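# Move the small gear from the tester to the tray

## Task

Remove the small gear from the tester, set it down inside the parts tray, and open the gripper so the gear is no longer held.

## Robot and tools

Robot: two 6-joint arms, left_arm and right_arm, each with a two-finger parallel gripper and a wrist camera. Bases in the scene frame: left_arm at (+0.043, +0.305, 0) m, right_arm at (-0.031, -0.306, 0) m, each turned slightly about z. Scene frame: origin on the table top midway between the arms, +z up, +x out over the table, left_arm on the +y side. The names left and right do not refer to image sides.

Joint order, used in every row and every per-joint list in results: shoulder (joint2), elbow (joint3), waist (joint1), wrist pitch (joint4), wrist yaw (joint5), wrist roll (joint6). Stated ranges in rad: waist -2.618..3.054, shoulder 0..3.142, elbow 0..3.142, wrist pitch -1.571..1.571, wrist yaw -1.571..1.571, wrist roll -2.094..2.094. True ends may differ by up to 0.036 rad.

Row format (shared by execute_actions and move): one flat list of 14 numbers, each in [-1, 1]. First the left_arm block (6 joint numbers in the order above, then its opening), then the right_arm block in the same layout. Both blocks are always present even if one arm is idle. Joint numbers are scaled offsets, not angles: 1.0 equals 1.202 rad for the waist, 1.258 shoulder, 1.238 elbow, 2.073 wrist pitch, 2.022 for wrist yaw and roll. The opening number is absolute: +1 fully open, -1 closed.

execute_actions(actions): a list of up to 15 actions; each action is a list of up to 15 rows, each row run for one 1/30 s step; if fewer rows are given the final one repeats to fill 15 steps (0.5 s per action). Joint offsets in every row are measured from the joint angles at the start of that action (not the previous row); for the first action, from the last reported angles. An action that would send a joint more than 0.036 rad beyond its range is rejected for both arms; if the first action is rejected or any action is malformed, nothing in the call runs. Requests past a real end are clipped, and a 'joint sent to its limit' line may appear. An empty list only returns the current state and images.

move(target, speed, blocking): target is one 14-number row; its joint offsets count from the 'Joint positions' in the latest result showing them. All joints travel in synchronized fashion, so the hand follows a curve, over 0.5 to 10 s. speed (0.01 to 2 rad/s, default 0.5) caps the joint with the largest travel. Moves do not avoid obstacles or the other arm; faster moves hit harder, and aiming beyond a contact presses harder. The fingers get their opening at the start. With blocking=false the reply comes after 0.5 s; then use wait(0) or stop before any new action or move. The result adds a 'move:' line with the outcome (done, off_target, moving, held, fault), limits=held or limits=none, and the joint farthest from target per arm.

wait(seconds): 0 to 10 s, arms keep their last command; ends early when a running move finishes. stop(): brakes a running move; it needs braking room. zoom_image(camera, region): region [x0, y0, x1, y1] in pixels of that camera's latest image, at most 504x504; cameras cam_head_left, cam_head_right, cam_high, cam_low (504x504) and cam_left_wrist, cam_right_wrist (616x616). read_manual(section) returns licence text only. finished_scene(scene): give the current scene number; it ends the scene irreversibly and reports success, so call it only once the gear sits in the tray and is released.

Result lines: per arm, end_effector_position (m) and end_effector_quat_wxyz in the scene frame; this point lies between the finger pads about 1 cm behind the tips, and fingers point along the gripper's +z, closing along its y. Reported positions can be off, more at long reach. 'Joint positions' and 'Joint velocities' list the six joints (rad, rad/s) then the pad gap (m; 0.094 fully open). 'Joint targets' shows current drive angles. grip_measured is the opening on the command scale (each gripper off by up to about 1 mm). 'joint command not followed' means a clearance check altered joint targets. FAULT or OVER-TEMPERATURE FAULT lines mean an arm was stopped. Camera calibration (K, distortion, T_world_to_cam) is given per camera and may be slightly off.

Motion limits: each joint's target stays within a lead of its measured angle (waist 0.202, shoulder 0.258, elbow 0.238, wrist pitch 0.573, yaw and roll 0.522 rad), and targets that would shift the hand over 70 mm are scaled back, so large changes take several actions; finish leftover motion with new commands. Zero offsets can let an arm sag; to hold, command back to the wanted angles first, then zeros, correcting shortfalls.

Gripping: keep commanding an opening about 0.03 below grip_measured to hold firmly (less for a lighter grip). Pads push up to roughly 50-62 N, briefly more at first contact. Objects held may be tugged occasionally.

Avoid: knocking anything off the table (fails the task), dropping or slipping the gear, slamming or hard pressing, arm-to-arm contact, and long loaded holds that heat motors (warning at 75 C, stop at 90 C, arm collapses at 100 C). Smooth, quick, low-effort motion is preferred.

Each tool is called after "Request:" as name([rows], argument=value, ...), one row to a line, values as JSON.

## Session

Request:
execute_actions(actions=[])

Scene clock: 0.00 s.
left_arm: end_effector_position=(+0.5688, +0.5079, +0.1008) grip_measured=+1.000 end_effector_quat_wxyz=(+0.108, -0.123, +0.718, +0.677) | right_arm: end_effector_position=(+0.1895, -0.1757, +0.1098) grip_measured=+1.000 end_effector_quat_wxyz=(+0.096, +0.140, +0.931, +0.324)
Joint names: [shoulder, elbow, waist, wrist pitch, wrist yaw, wrist roll]
Joint positions: left_arm=[ 2.642  2.112 -0.036 -0.525 -1.501  0.189  0.094] | right_arm=[ 1.086  0.683  0.355 -0.74  -0.558  0.573  0.094]
Joint velocities: left_arm=[-0.012  0.002 -0.002  0.022  0.051  0.022  0.   ] | right_arm=[ 0.007  0.007 -0.002  0.022 -0.11  -0.022  0.   ]
Motor temperatures (°C, as the motors report them): left_arm=[23 23 25 26 24 23] | right_arm=[25 25 24 25 22 25]
Joint targets: left_arm=[2.623 2.124 -0.036 -0.523 -1.518 0.185] | right_arm=[1.079 0.695 0.355 -0.734 -0.564 0.567]
camera_calibration (this result's frames):
cam_left_wrist: T_world_to_cam=[[0.624293, -0.0646552, -0.77851, -0.249085], [-0.686879, -0.520116, -0.507618, 0.747318], [-0.372095, 0.851645, -0.369115, -0.0866553], [0, 0, 0, 1]] pos_world=[0.636575, 0.446387, 0.153451]
cam_right_wrist: T_world_to_cam=[[0.0736614, -0.78691, -0.612655, -0.0854481], [-0.967832, -0.204598, 0.146426, 0.175743], [-0.240572, 0.582162, -0.776668, 0.35862], [0, 0, 0, 1]] pos_world=[0.262658, -0.240058, 0.200445]

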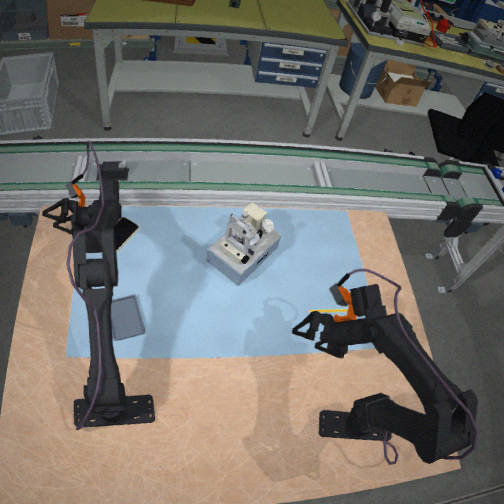

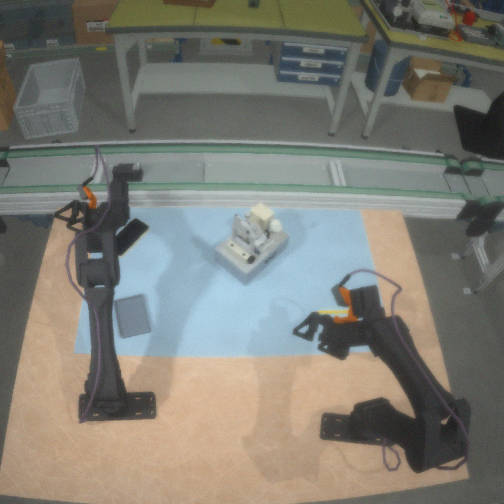

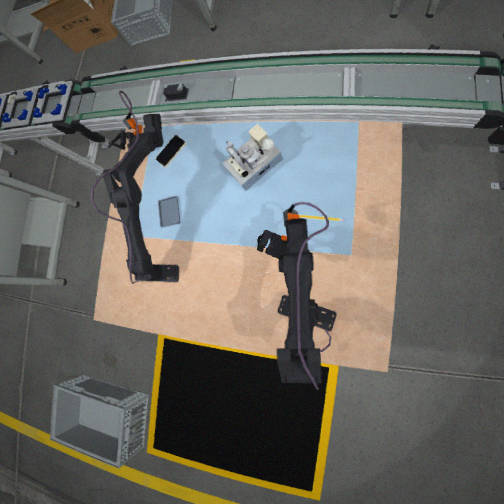

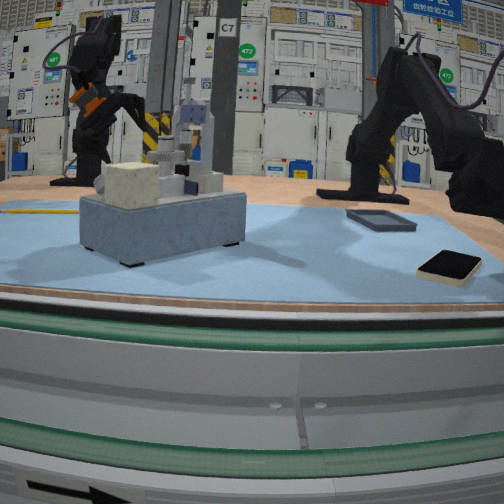

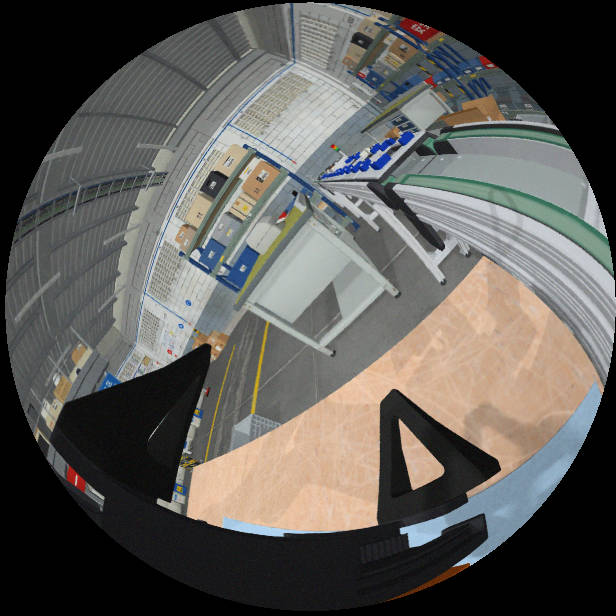

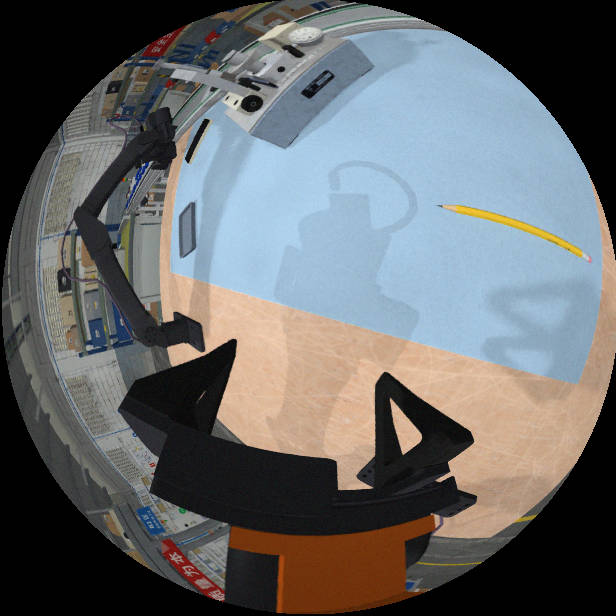

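Request:
zoom_image(camera="cam_high", region=[210, 120, 300, 200])

Request:
zoom_image(camera="cam_low", region=[80, 60, 280, 270])

Region (210, 120, 300, 200) of cam_high's 504x504 image, scaled by 5.600, with more detail than that image has.

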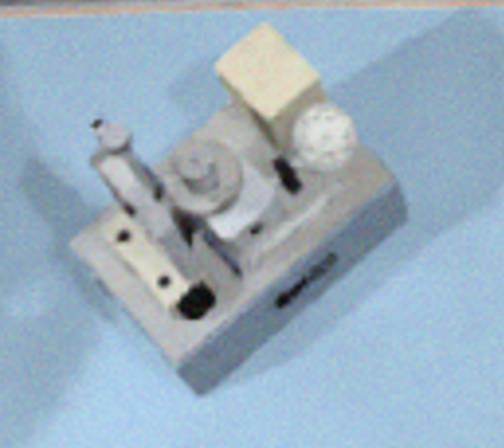

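Region (80, 60, 280, 270) of cam_low's 504x504 image, scaled by 2.400, with more detail than that image has; it fills the left 480 columns of this view, and the rest is white.

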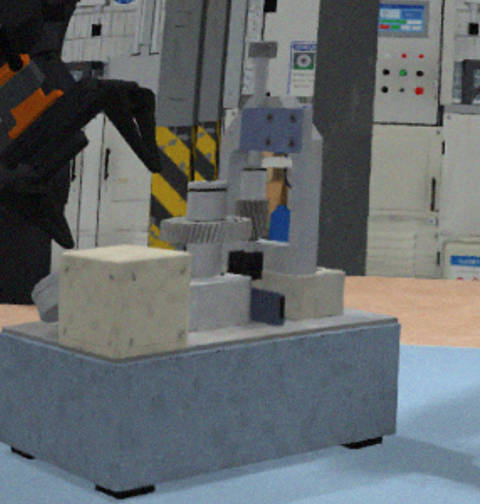

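Request:
move(target=[-0.749,-1.124,-0.473,0.892,0.914,-0.093,-0.49,0.5,0.733,0.282,0.357,0.276,-0.283,0.3], speed=0.8)

action 0: every number of target must lie in its column's range; nothing of the call was run and nothing moved

Request:
move(target=[-0.749,-1.0,-0.473,0.892,0.914,-0.093,-0.49,0.5,0.733,0.282,0.357,0.276,-0.283,0.3], speed=0.8)

Scene clock: 4.03 s.
left_arm: end_effector_position=(+0.4332, +0.0150, +0.3410) grip_measured=-0.487 end_effector_quat_wxyz=(+0.786, +0.275, +0.466, -0.298) | right_arm: end_effector_position=(+0.4573, -0.0466, +0.3622) grip_measured=+0.303 end_effector_quat_wxyz=(+0.626, -0.183, +0.741, +0.160)
Joint names: [shoulder, elbow, waist, wrist pitch, wrist yaw, wrist roll]
Joint positions: left_arm=[ 1.724  0.881 -0.6    1.298  0.342  0.008  0.024] | right_arm=[ 1.709  1.561  0.687 -0.016 -0.01   0.006  0.061]
Joint velocities: left_arm=[ 0.007  0.002 -0.002 -0.007  0.037 -0.022  0.001] | right_arm=[-0.017  0.027 -0.012 -0.037 -0.007  0.007  0.   ]
Motor temperatures (°C, as the motors report them): left_arm=[25 24 25 26 24 23] | right_arm=[26 26 24 25 22 25]
Joint targets: left_arm=[1.700 0.874 -0.605 1.324 0.348 0.001] | right_arm=[1.715 1.590 0.695 0.001 0.001 0.000]
move: off_target (left_arm, right_arm); limits=none; left_arm: farthest joint: the wrist pitch, 0.026 radians from its target (1.850 radians at the start); right_arm: farthest joint: the elbow, 0.030 radians from its target (0.907 radians at the start)
camera_calibration (this result's frames):
cam_left_wrist: T_world_to_cam=[[-0.827187, -0.541863, 0.148818, 0.310489], [-0.160139, -0.0265369, -0.986738, 0.447569], [0.538626, -0.840048, -0.0648224, -0.101583], [0, 0, 0, 1]] pos_world=[0.383221, 0.0947844, 0.388843]
cam_right_wrist: T_world_to_cam=[[0.528105, -0.811137, 0.251318, -0.370869], [-0.431518, -0.511234, -0.743257, 0.486986], [0.731366, 0.28407, -0.620006, 0.0288203], [0, 0, 0, 1]] pos_world=[0.384923, -0.0600485, 0.473031]

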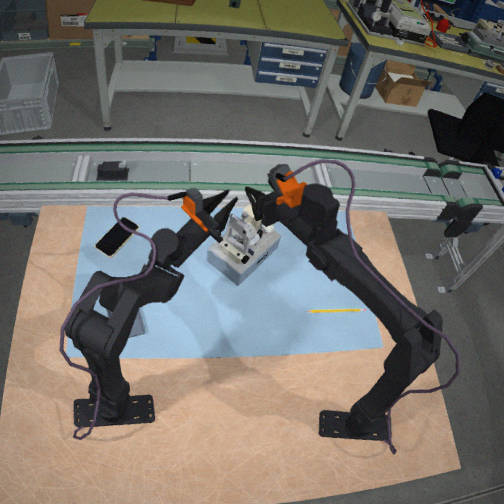

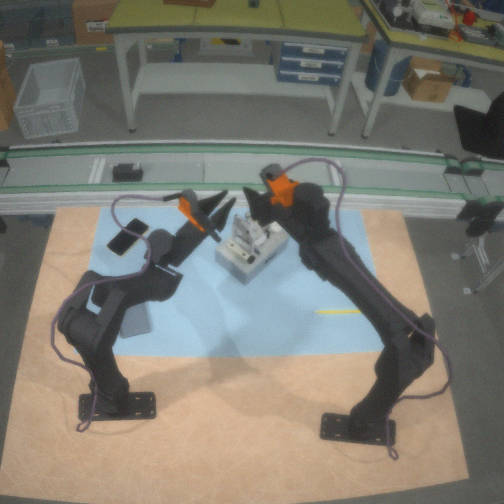

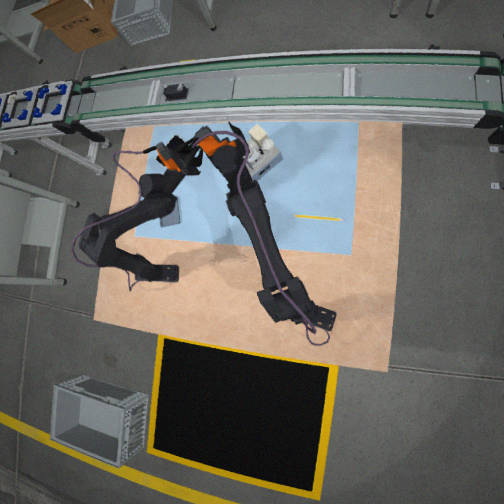

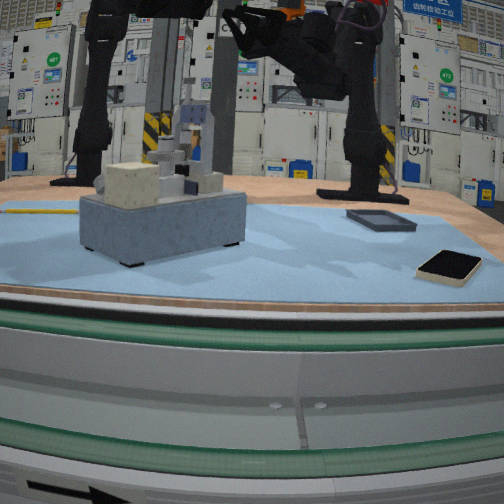

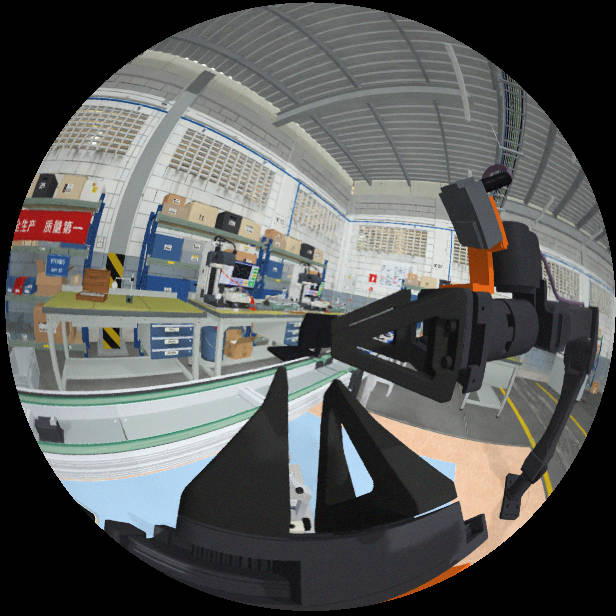

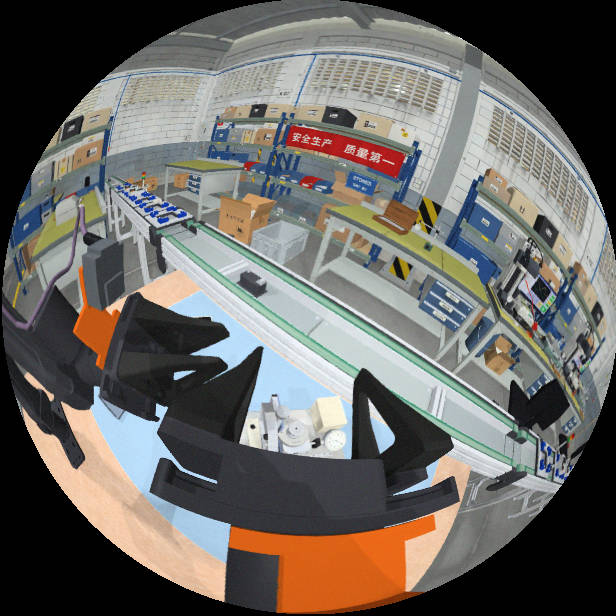

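Request:
move(target=[0.05,-0.16,0,0.01,0,0,-0.49,0.19,0.024,0,0,0,0,0.3])

Request:
move(target=[0.185,0.05,0,0.012,0,0,-0.49,0.0,0.024,0,0,0,0,0.3], speed=0.4)

Scene clock: 6.83 s.
left_arm: end_effector_position=(+0.4264, +0.0188, +0.2307) grip_measured=-0.487 end_effector_quat_wxyz=(+0.709, +0.290, +0.570, -0.297) | right_arm: end_effector_position=(+0.4954, -0.0267, +0.2173) grip_measured=+0.303 end_effector_quat_wxyz=(+0.522, -0.201, +0.818, +0.134)
Joint names: [shoulder, elbow, waist, wrist pitch, wrist yaw, wrist roll]
Joint positions: left_arm=[ 1.788  0.683 -0.6    1.3    0.343  0.008  0.024] | right_arm=[ 1.965  1.561  0.687 -0.027 -0.01   0.006  0.061]
Joint velocities: left_arm=[-0.002 -0.012 -0.027  0.037  0.007 -0.022  0.001] | right_arm=[-0.022 -0.007  0.002  0.037 -0.022  0.037 -0.002]
Motor temperatures (°C, as the motors report them): left_arm=[26 24 25 27 24 23] | right_arm=[26 27 24 26 22 25]
Joint targets: left_arm=[1.787 0.683 -0.600 1.319 0.342 0.009] | right_arm=[1.948 1.590 0.687 -0.016 -0.010 0.006]
move: off_target (right_arm); limits=none; left_arm: farthest joint: the wrist pitch, 0.019 radians from its target (0.020 radians at the start); right_arm: farthest joint: the elbow, 0.030 radians from its target (0.030 radians at the start)
camera_calibration (this result's frames):
cam_left_wrist: T_world_to_cam=[[-0.781076, -0.568003, 0.25941, 0.27866], [-0.376591, 0.0971071, -0.921276, 0.412562], [0.498097, -0.817278, -0.289753, -0.0331298], [0, 0, 0, 1]] pos_world=[0.389523, 0.0911409, 0.298197]
cam_right_wrist: T_world_to_cam=[[0.583757, -0.781993, 0.218437, -0.358065], [-0.585249, -0.591742, -0.554369, 0.438997], [0.562771, 0.195777, -0.803094, 0.0264121], [0, 0, 0, 1]] pos_world=[0.451082, -0.0254017, 0.342792]

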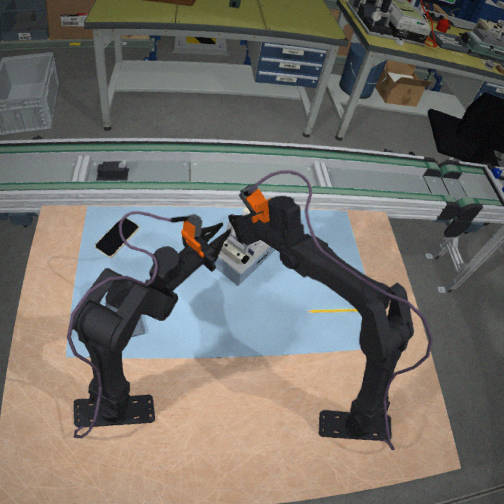

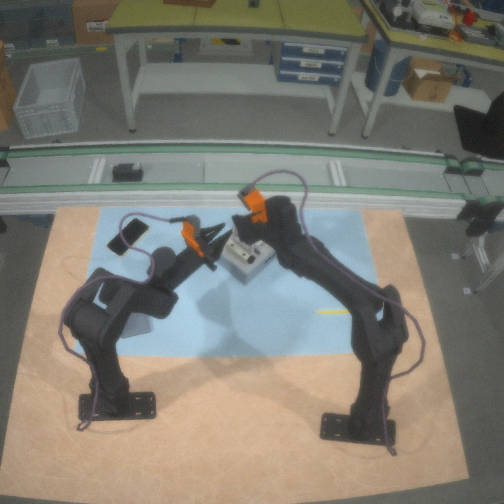

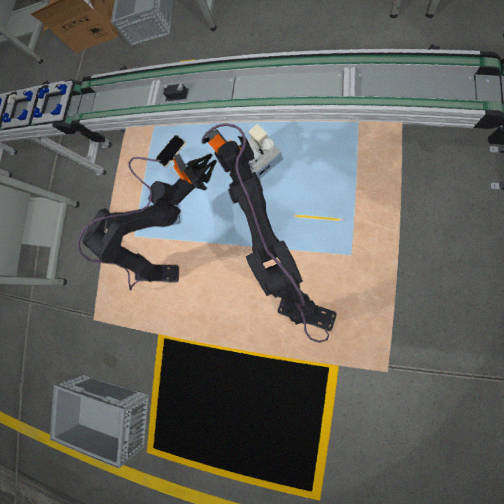

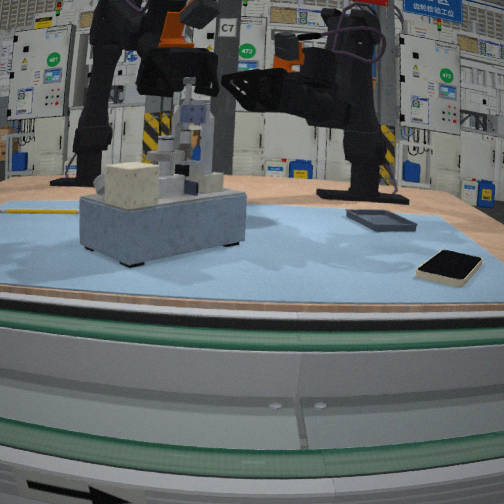

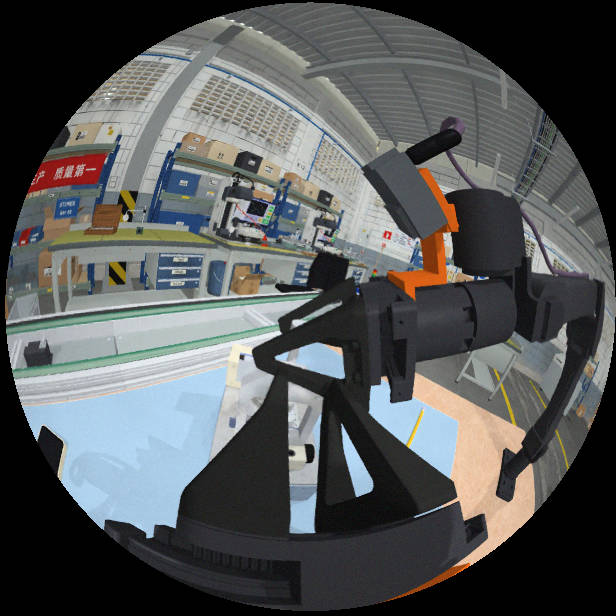

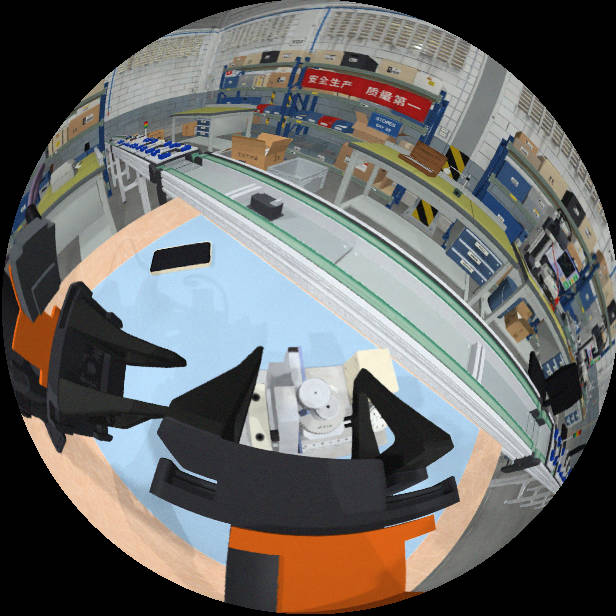

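Scene clock: 7.80 s.
left_arm: end_effector_position=(+0.4451, +0.0082, +0.1353) grip_measured=-0.487 end_effector_quat_wxyz=(+0.643, +0.298, +0.642, -0.292) | right_arm: end_effector_position=(+0.4954, -0.0267, +0.2172) grip_measured=+0.303 end_effector_quat_wxyz=(+0.522, -0.201, +0.818, +0.134)
Joint names: [shoulder, elbow, waist, wrist pitch, wrist yaw, wrist roll]
Joint positions: left_arm=[ 2.022  0.718 -0.6    1.302  0.343  0.008  0.024] | right_arm=[ 1.965  1.561  0.687 -0.028 -0.01   0.006  0.061]
Joint velocities: left_arm=[-0.007  0.007  0.017 -0.051 -0.022 -0.051  0.   ] | right_arm=[-0.007 -0.012 -0.002 -0.022  0.007  0.051 -0.001]
Motor temperatures (°C, as the motors report them): left_arm=[26 24 25 27 24 23] | right_arm=[27 27 24 26 22 25]
Joint targets: left_arm=[2.020 0.745 -0.600 1.324 0.343 0.008] | right_arm=[1.965 1.590 0.687 -0.027 -0.010 0.006]
move: off_target (left_arm, right_arm); limits=none; left_arm: farthest joint: the elbow, 0.027 radians from its target (0.062 radians at the start); right_arm: farthest joint: the elbow, 0.030 radians from its target (0.030 radians at the start)
camera_calibration (this result's frames):
cam_left_wrist: T_world_to_cam=[[-0.730338, -0.59693, 0.332087, 0.279761], [-0.52682, 0.182757, -0.830097, 0.386554], [0.434818, -0.781201, -0.447949, -0.0294857], [0, 0, 0, 1]] pos_world=[0.420785, 0.0733178, 0.214764]
cam_right_wrist: T_world_to_cam=[[0.583905, -0.781915, 0.218319, -0.35806], [-0.585623, -0.591938, -0.553764, 0.438888], [0.562228, 0.195493, -0.803544, 0.0266796], [0, 0, 0, 1]] pos_world=[0.451096, -0.0253942, 0.34265]

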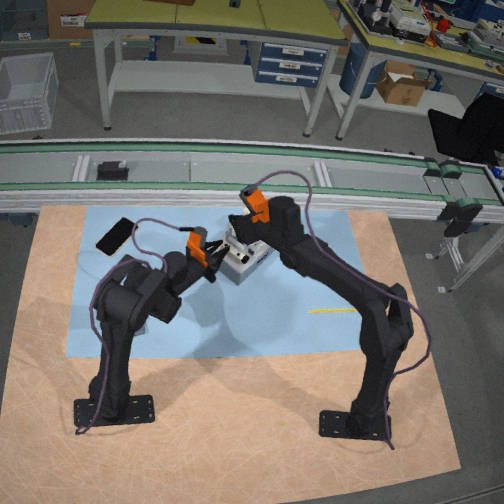

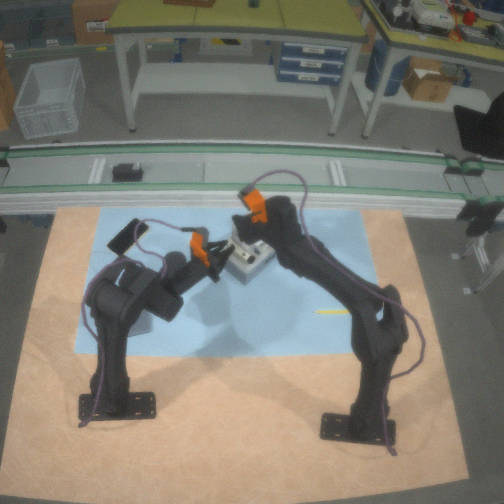

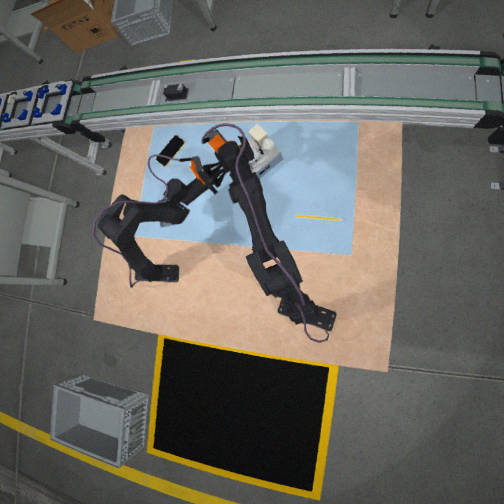

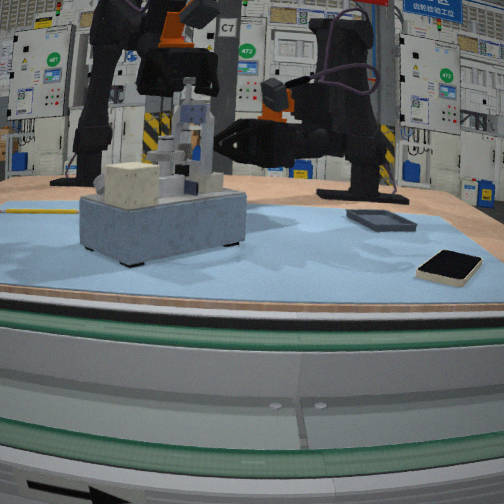

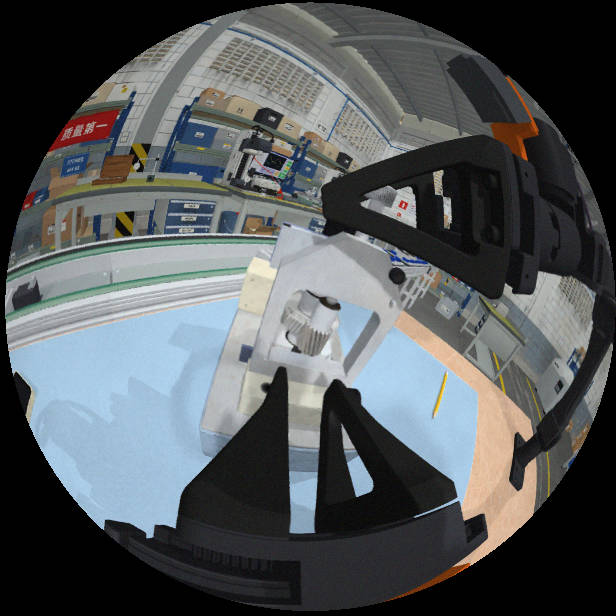

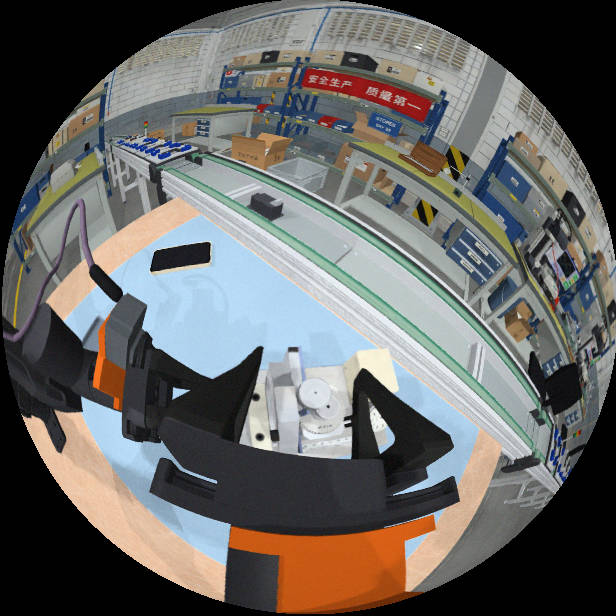

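Request:
move(target=[0,0.022,0,0.01,0,0,-0.49,0,0.024,0,0,0,0,-0.85])

Request:
move(target=[0,0.022,0,0.01,0,0,-0.49,-0.17,0.06,0,0,0,0,-0.85], speed=0.1)

Scene clock: 8.63 s.
left_arm: end_effector_position=(+0.4451, +0.0082, +0.1353) grip_measured=-0.487 end_effector_quat_wxyz=(+0.643, +0.298, +0.642, -0.292) | right_arm: end_effector_position=(+0.4952, -0.0262, +0.2174) grip_measured=-0.756 end_effector_quat_wxyz=(+0.522, -0.202, +0.817, +0.136)
Joint names: [shoulder, elbow, waist, wrist pitch, wrist yaw, wrist roll]
Joint positions: left_arm=[ 2.022  0.718 -0.6    1.302  0.343  0.008  0.024] | right_arm=[ 1.965  1.561  0.687 -0.027 -0.013  0.006  0.011]
Joint velocities: left_arm=[ 0.002 -0.012  0.002 -0.022 -0.007  0.051 -0.   ] | right_arm=[ 0.002  0.002 -0.012  0.022 -0.022  0.037  0.   ]
Motor temperatures (°C, as the motors report them): left_arm=[26 24 25 27 24 23] | right_arm=[27 27 24 26 22 25]
Joint targets: left_arm=[2.022 0.745 -0.600 1.323 0.343 0.008] | right_arm=[1.965 1.590 0.687 -0.028 -0.010 0.006]
move: off_target (left_arm, right_arm); limits=none; left_arm: farthest joint: the elbow, 0.027 radians from its target (0.027 radians at the start); right_arm: farthest joint: the elbow, 0.030 radians from its target (0.030 radians at the start)
camera_calibration (this result's frames):
cam_left_wrist: T_world_to_cam=[[-0.730338, -0.59693, 0.332087, 0.279761], [-0.52682, 0.182757, -0.830097, 0.386554], [0.434818, -0.781201, -0.447949, -0.0294857], [0, 0, 0, 1]] pos_world=[0.420785, 0.0733178, 0.214764]
cam_right_wrist: T_world_to_cam=[[0.586068, -0.780496, 0.217602, -0.358488], [-0.583562, -0.5929, -0.55491, 0.438463], [0.562122, 0.198231, -0.802947, 0.0268645], [0, 0, 0, 1]] pos_world=[0.450867, -0.0251597, 0.342886]

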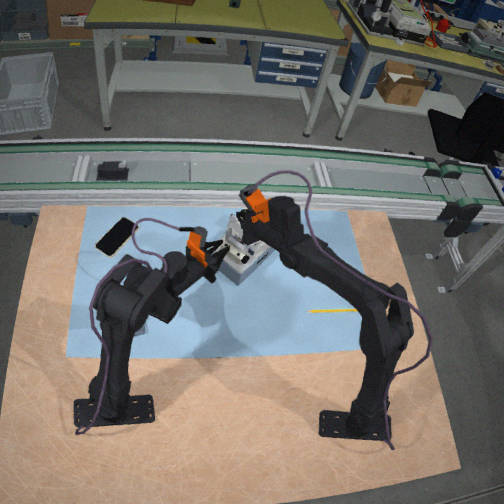

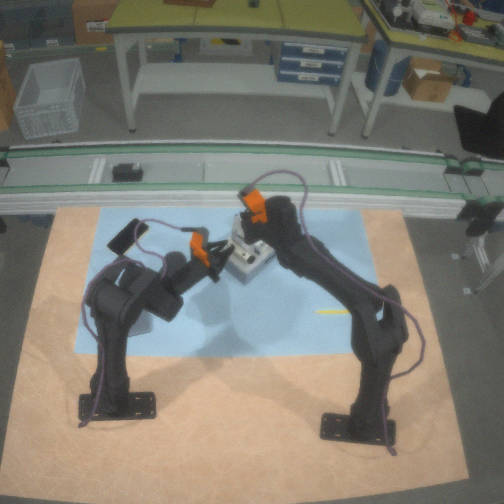

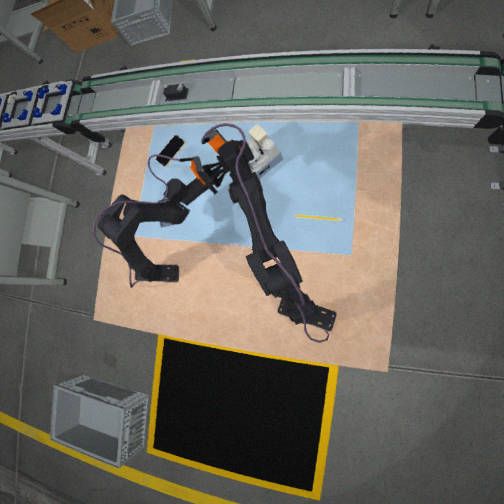

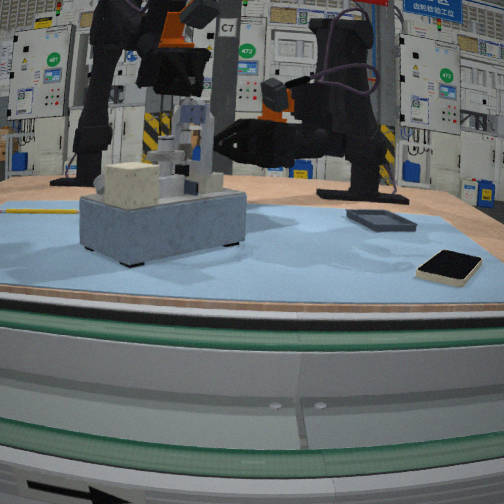

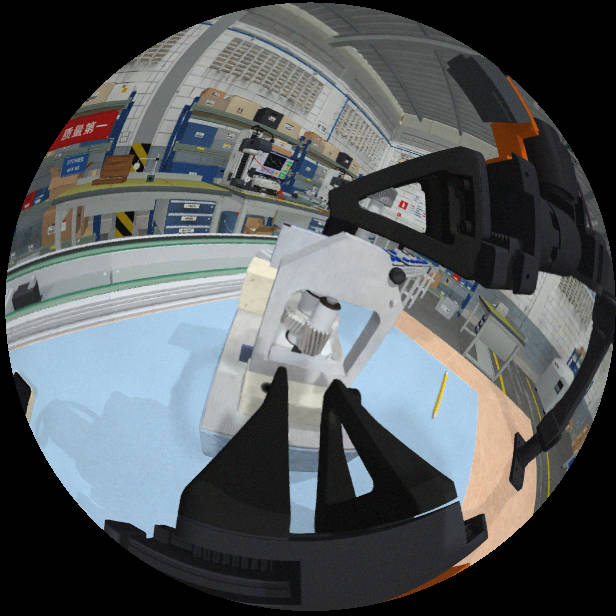

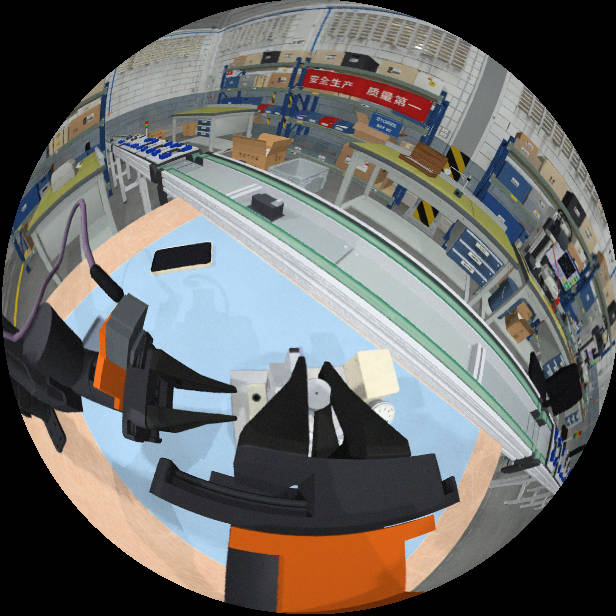

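Scene clock: 11.00 s.
left_arm: end_effector_position=(+0.4451, +0.0082, +0.1353) grip_measured=-0.487 end_effector_quat_wxyz=(+0.643, +0.298, +0.642, -0.292) | right_arm: end_effector_position=(+0.4945, -0.0265, +0.2306) grip_measured=-0.756 end_effector_quat_wxyz=(+0.534, -0.200, +0.809, +0.139)
Joint names: [shoulder, elbow, waist, wrist pitch, wrist yaw, wrist roll]
Joint positions: left_arm=[ 2.022  0.718 -0.6    1.302  0.343  0.008  0.024] | right_arm=[ 1.946  1.561  0.687 -0.015 -0.013  0.006  0.011]
Joint velocities: left_arm=[ 0.007 -0.012 -0.002  0.066  0.037 -0.066 -0.001] | right_arm=[-0.002 -0.002 -0.002  0.066  0.037  0.037 -0.   ]
Motor temperatures (°C, as the motors report them): left_arm=[26 24 25 28 24 23] | right_arm=[30 28 24 26 22 25]
Joint targets: left_arm=[2.022 0.745 -0.600 1.323 0.343 0.008] | right_arm=[1.840 1.601 0.687 -0.022 -0.013 0.006]
move: off_target (left_arm, right_arm); limits=none; left_arm: farthest joint: the elbow, 0.027 radians from its target (0.027 radians at the start); right_arm: farthest joint: the shoulder, 0.195 radians from its target (0.213 radians at the start)
camera_calibration (this result's frames):
cam_left_wrist: T_world_to_cam=[[-0.730338, -0.59693, 0.332087, 0.279761], [-0.52682, 0.182757, -0.830097, 0.386554], [0.434818, -0.781201, -0.447949, -0.0294857], [0, 0, 0, 1]] pos_world=[0.420785, 0.0733178, 0.214764]
cam_right_wrist: T_world_to_cam=[[0.580271, -0.783532, 0.222179, -0.359496], [-0.568626, -0.585078, -0.578228, 0.443339], [0.583052, 0.209192, -0.785041, 0.0236847], [0, 0, 0, 1]] pos_world=[0.44689, -0.0272427, 0.354817]

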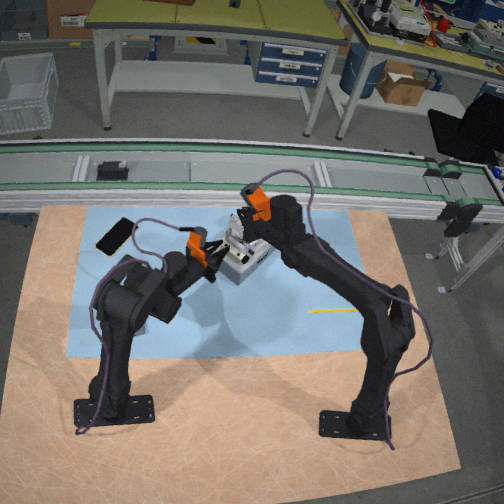

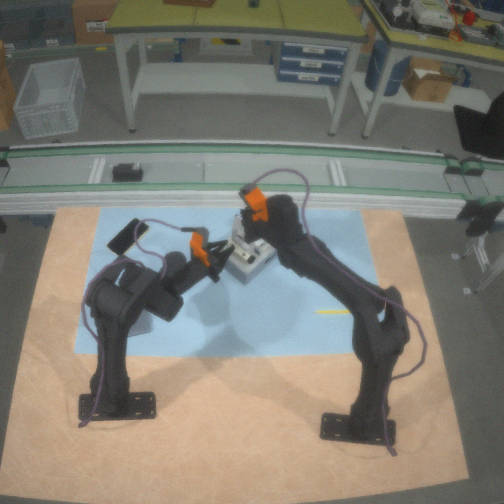

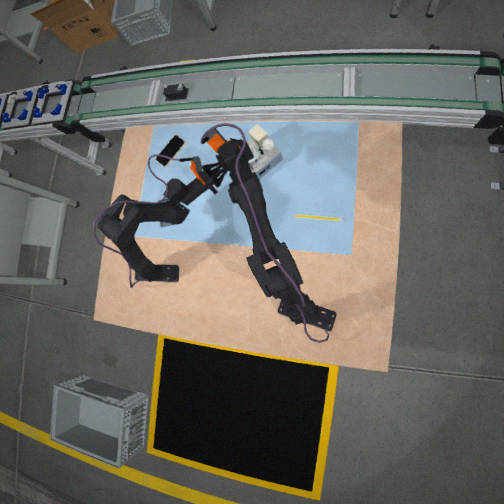

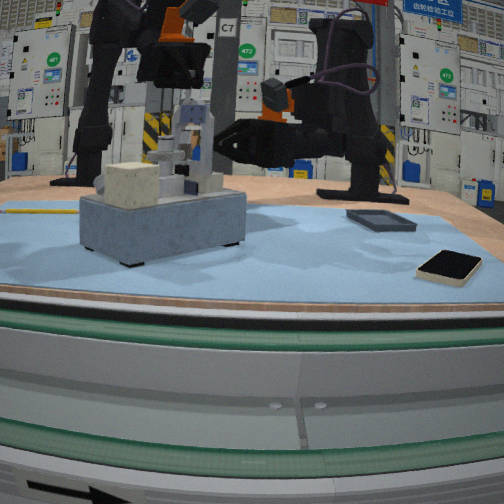

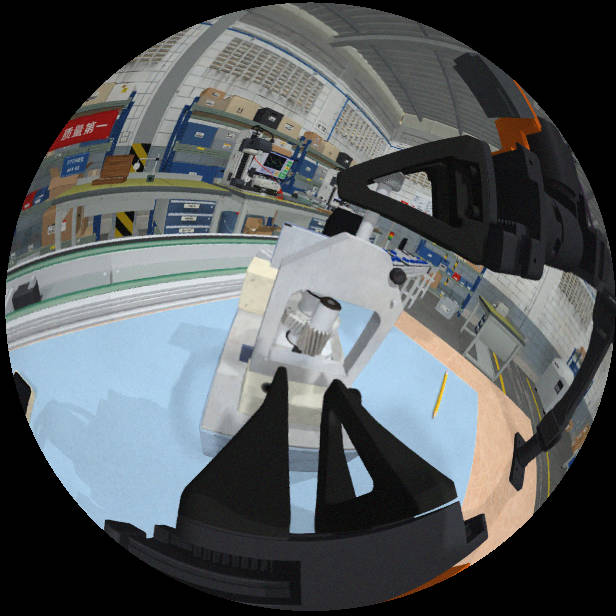

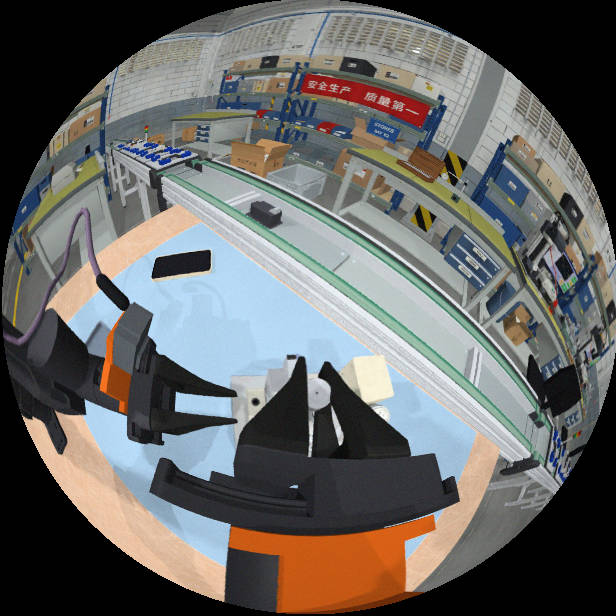

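Request:
move(target=[0.055,0.115,-0.028,-0.03,-0.014,0,-0.49,-0.1,0.04,0,0,0,0,-0.85], speed=0.15)

Scene clock: 13.07 s.
left_arm: end_effector_position=(+0.4633, -0.0126, +0.1336) grip_measured=-0.487 end_effector_quat_wxyz=(+0.642, +0.299, +0.642, -0.293) | right_arm: end_effector_position=(+0.4946, -0.0265, +0.2307) grip_measured=-0.756 end_effector_quat_wxyz=(+0.536, -0.200, +0.809, +0.139)
Joint names: [shoulder, elbow, waist, wrist pitch, wrist yaw, wrist roll]
Joint positions: left_arm=[ 2.087  0.835 -0.624  1.249  0.322  0.008  0.024] | right_arm=[ 1.946  1.558  0.687 -0.011 -0.013  0.006  0.011]
Joint velocities: left_arm=[ 0.002  0.012 -0.007 -0.066  0.051 -0.007  0.001] | right_arm=[ 0.002  0.002  0.017  0.066  0.007  0.081 -0.001]
Motor temperatures (°C, as the motors report them): left_arm=[26 25 25 28 24 23] | right_arm=[32 28 24 27 22 25]
Joint targets: left_arm=[2.091 0.860 -0.634 1.240 0.314 0.008] | right_arm=[1.842 1.601 0.687 -0.014 -0.013 0.006]
move: off_target (left_arm, right_arm); limits=none; left_arm: farthest joint: the elbow, 0.026 radians from its target (0.142 radians at the start); right_arm: farthest joint: the shoulder, 0.126 radians from its target (0.126 radians at the start)
camera_calibration (this result's frames):
cam_left_wrist: T_world_to_cam=[[-0.731837, -0.594905, 0.332419, 0.281913], [-0.527057, 0.184881, -0.829476, 0.398634], [0.432001, -0.782245, -0.448852, -0.0530196], [0, 0, 0, 1]] pos_world=[0.439322, 0.0525375, 0.213146]
cam_right_wrist: T_world_to_cam=[[0.579745, -0.783807, 0.222581, -0.359388], [-0.567256, -0.584361, -0.580296, 0.443331], [0.584907, 0.210164, -0.783399, 0.0224912], [0, 0, 0, 1]] pos_world=[0.44668, -0.0273525, 0.354875]

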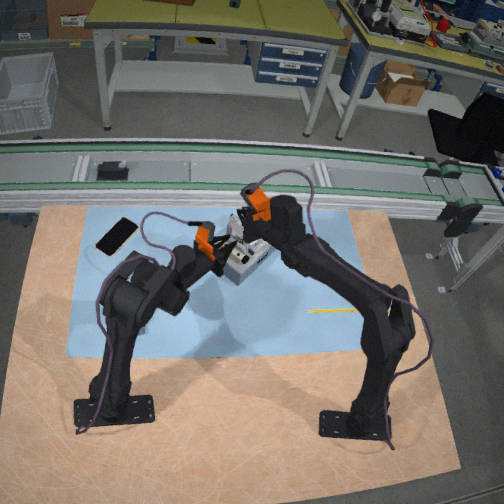

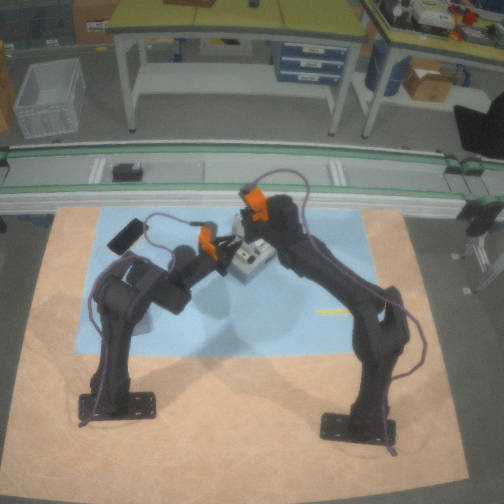

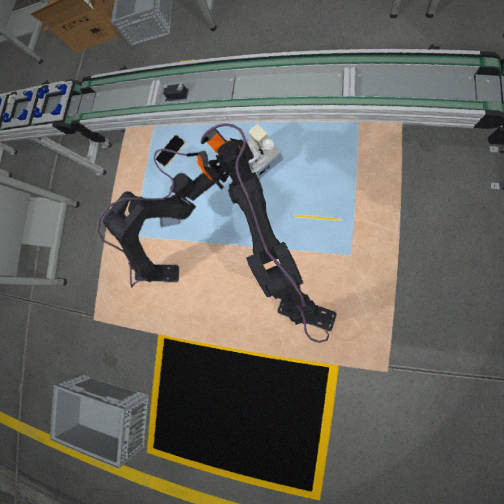

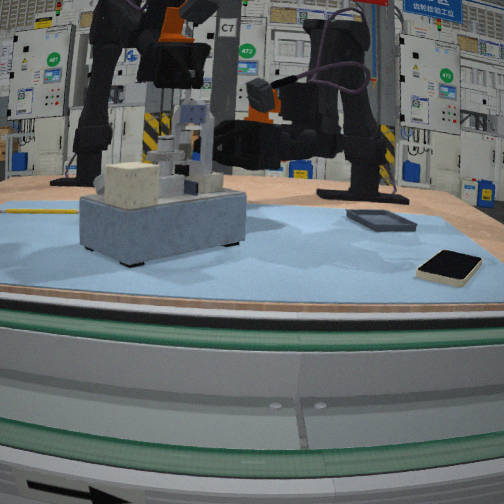

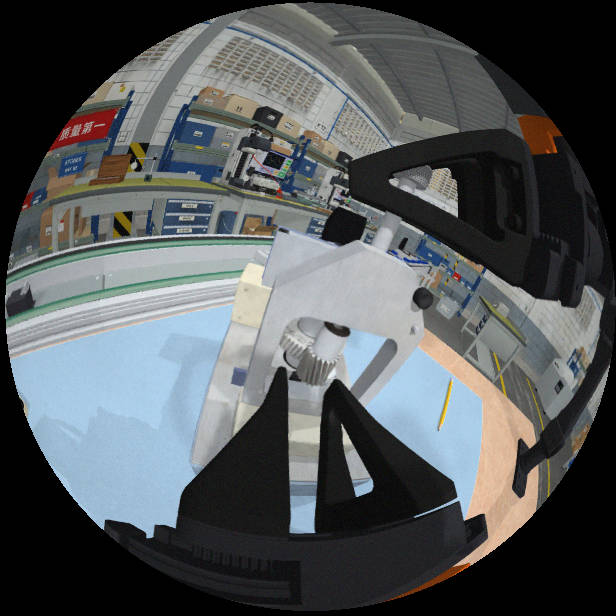

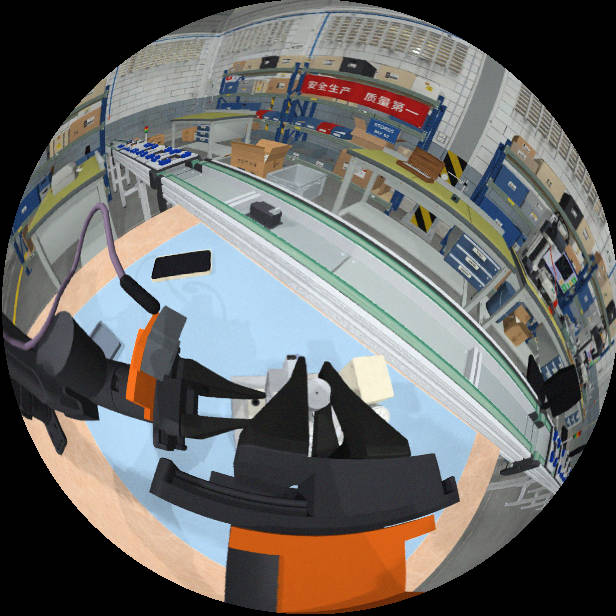

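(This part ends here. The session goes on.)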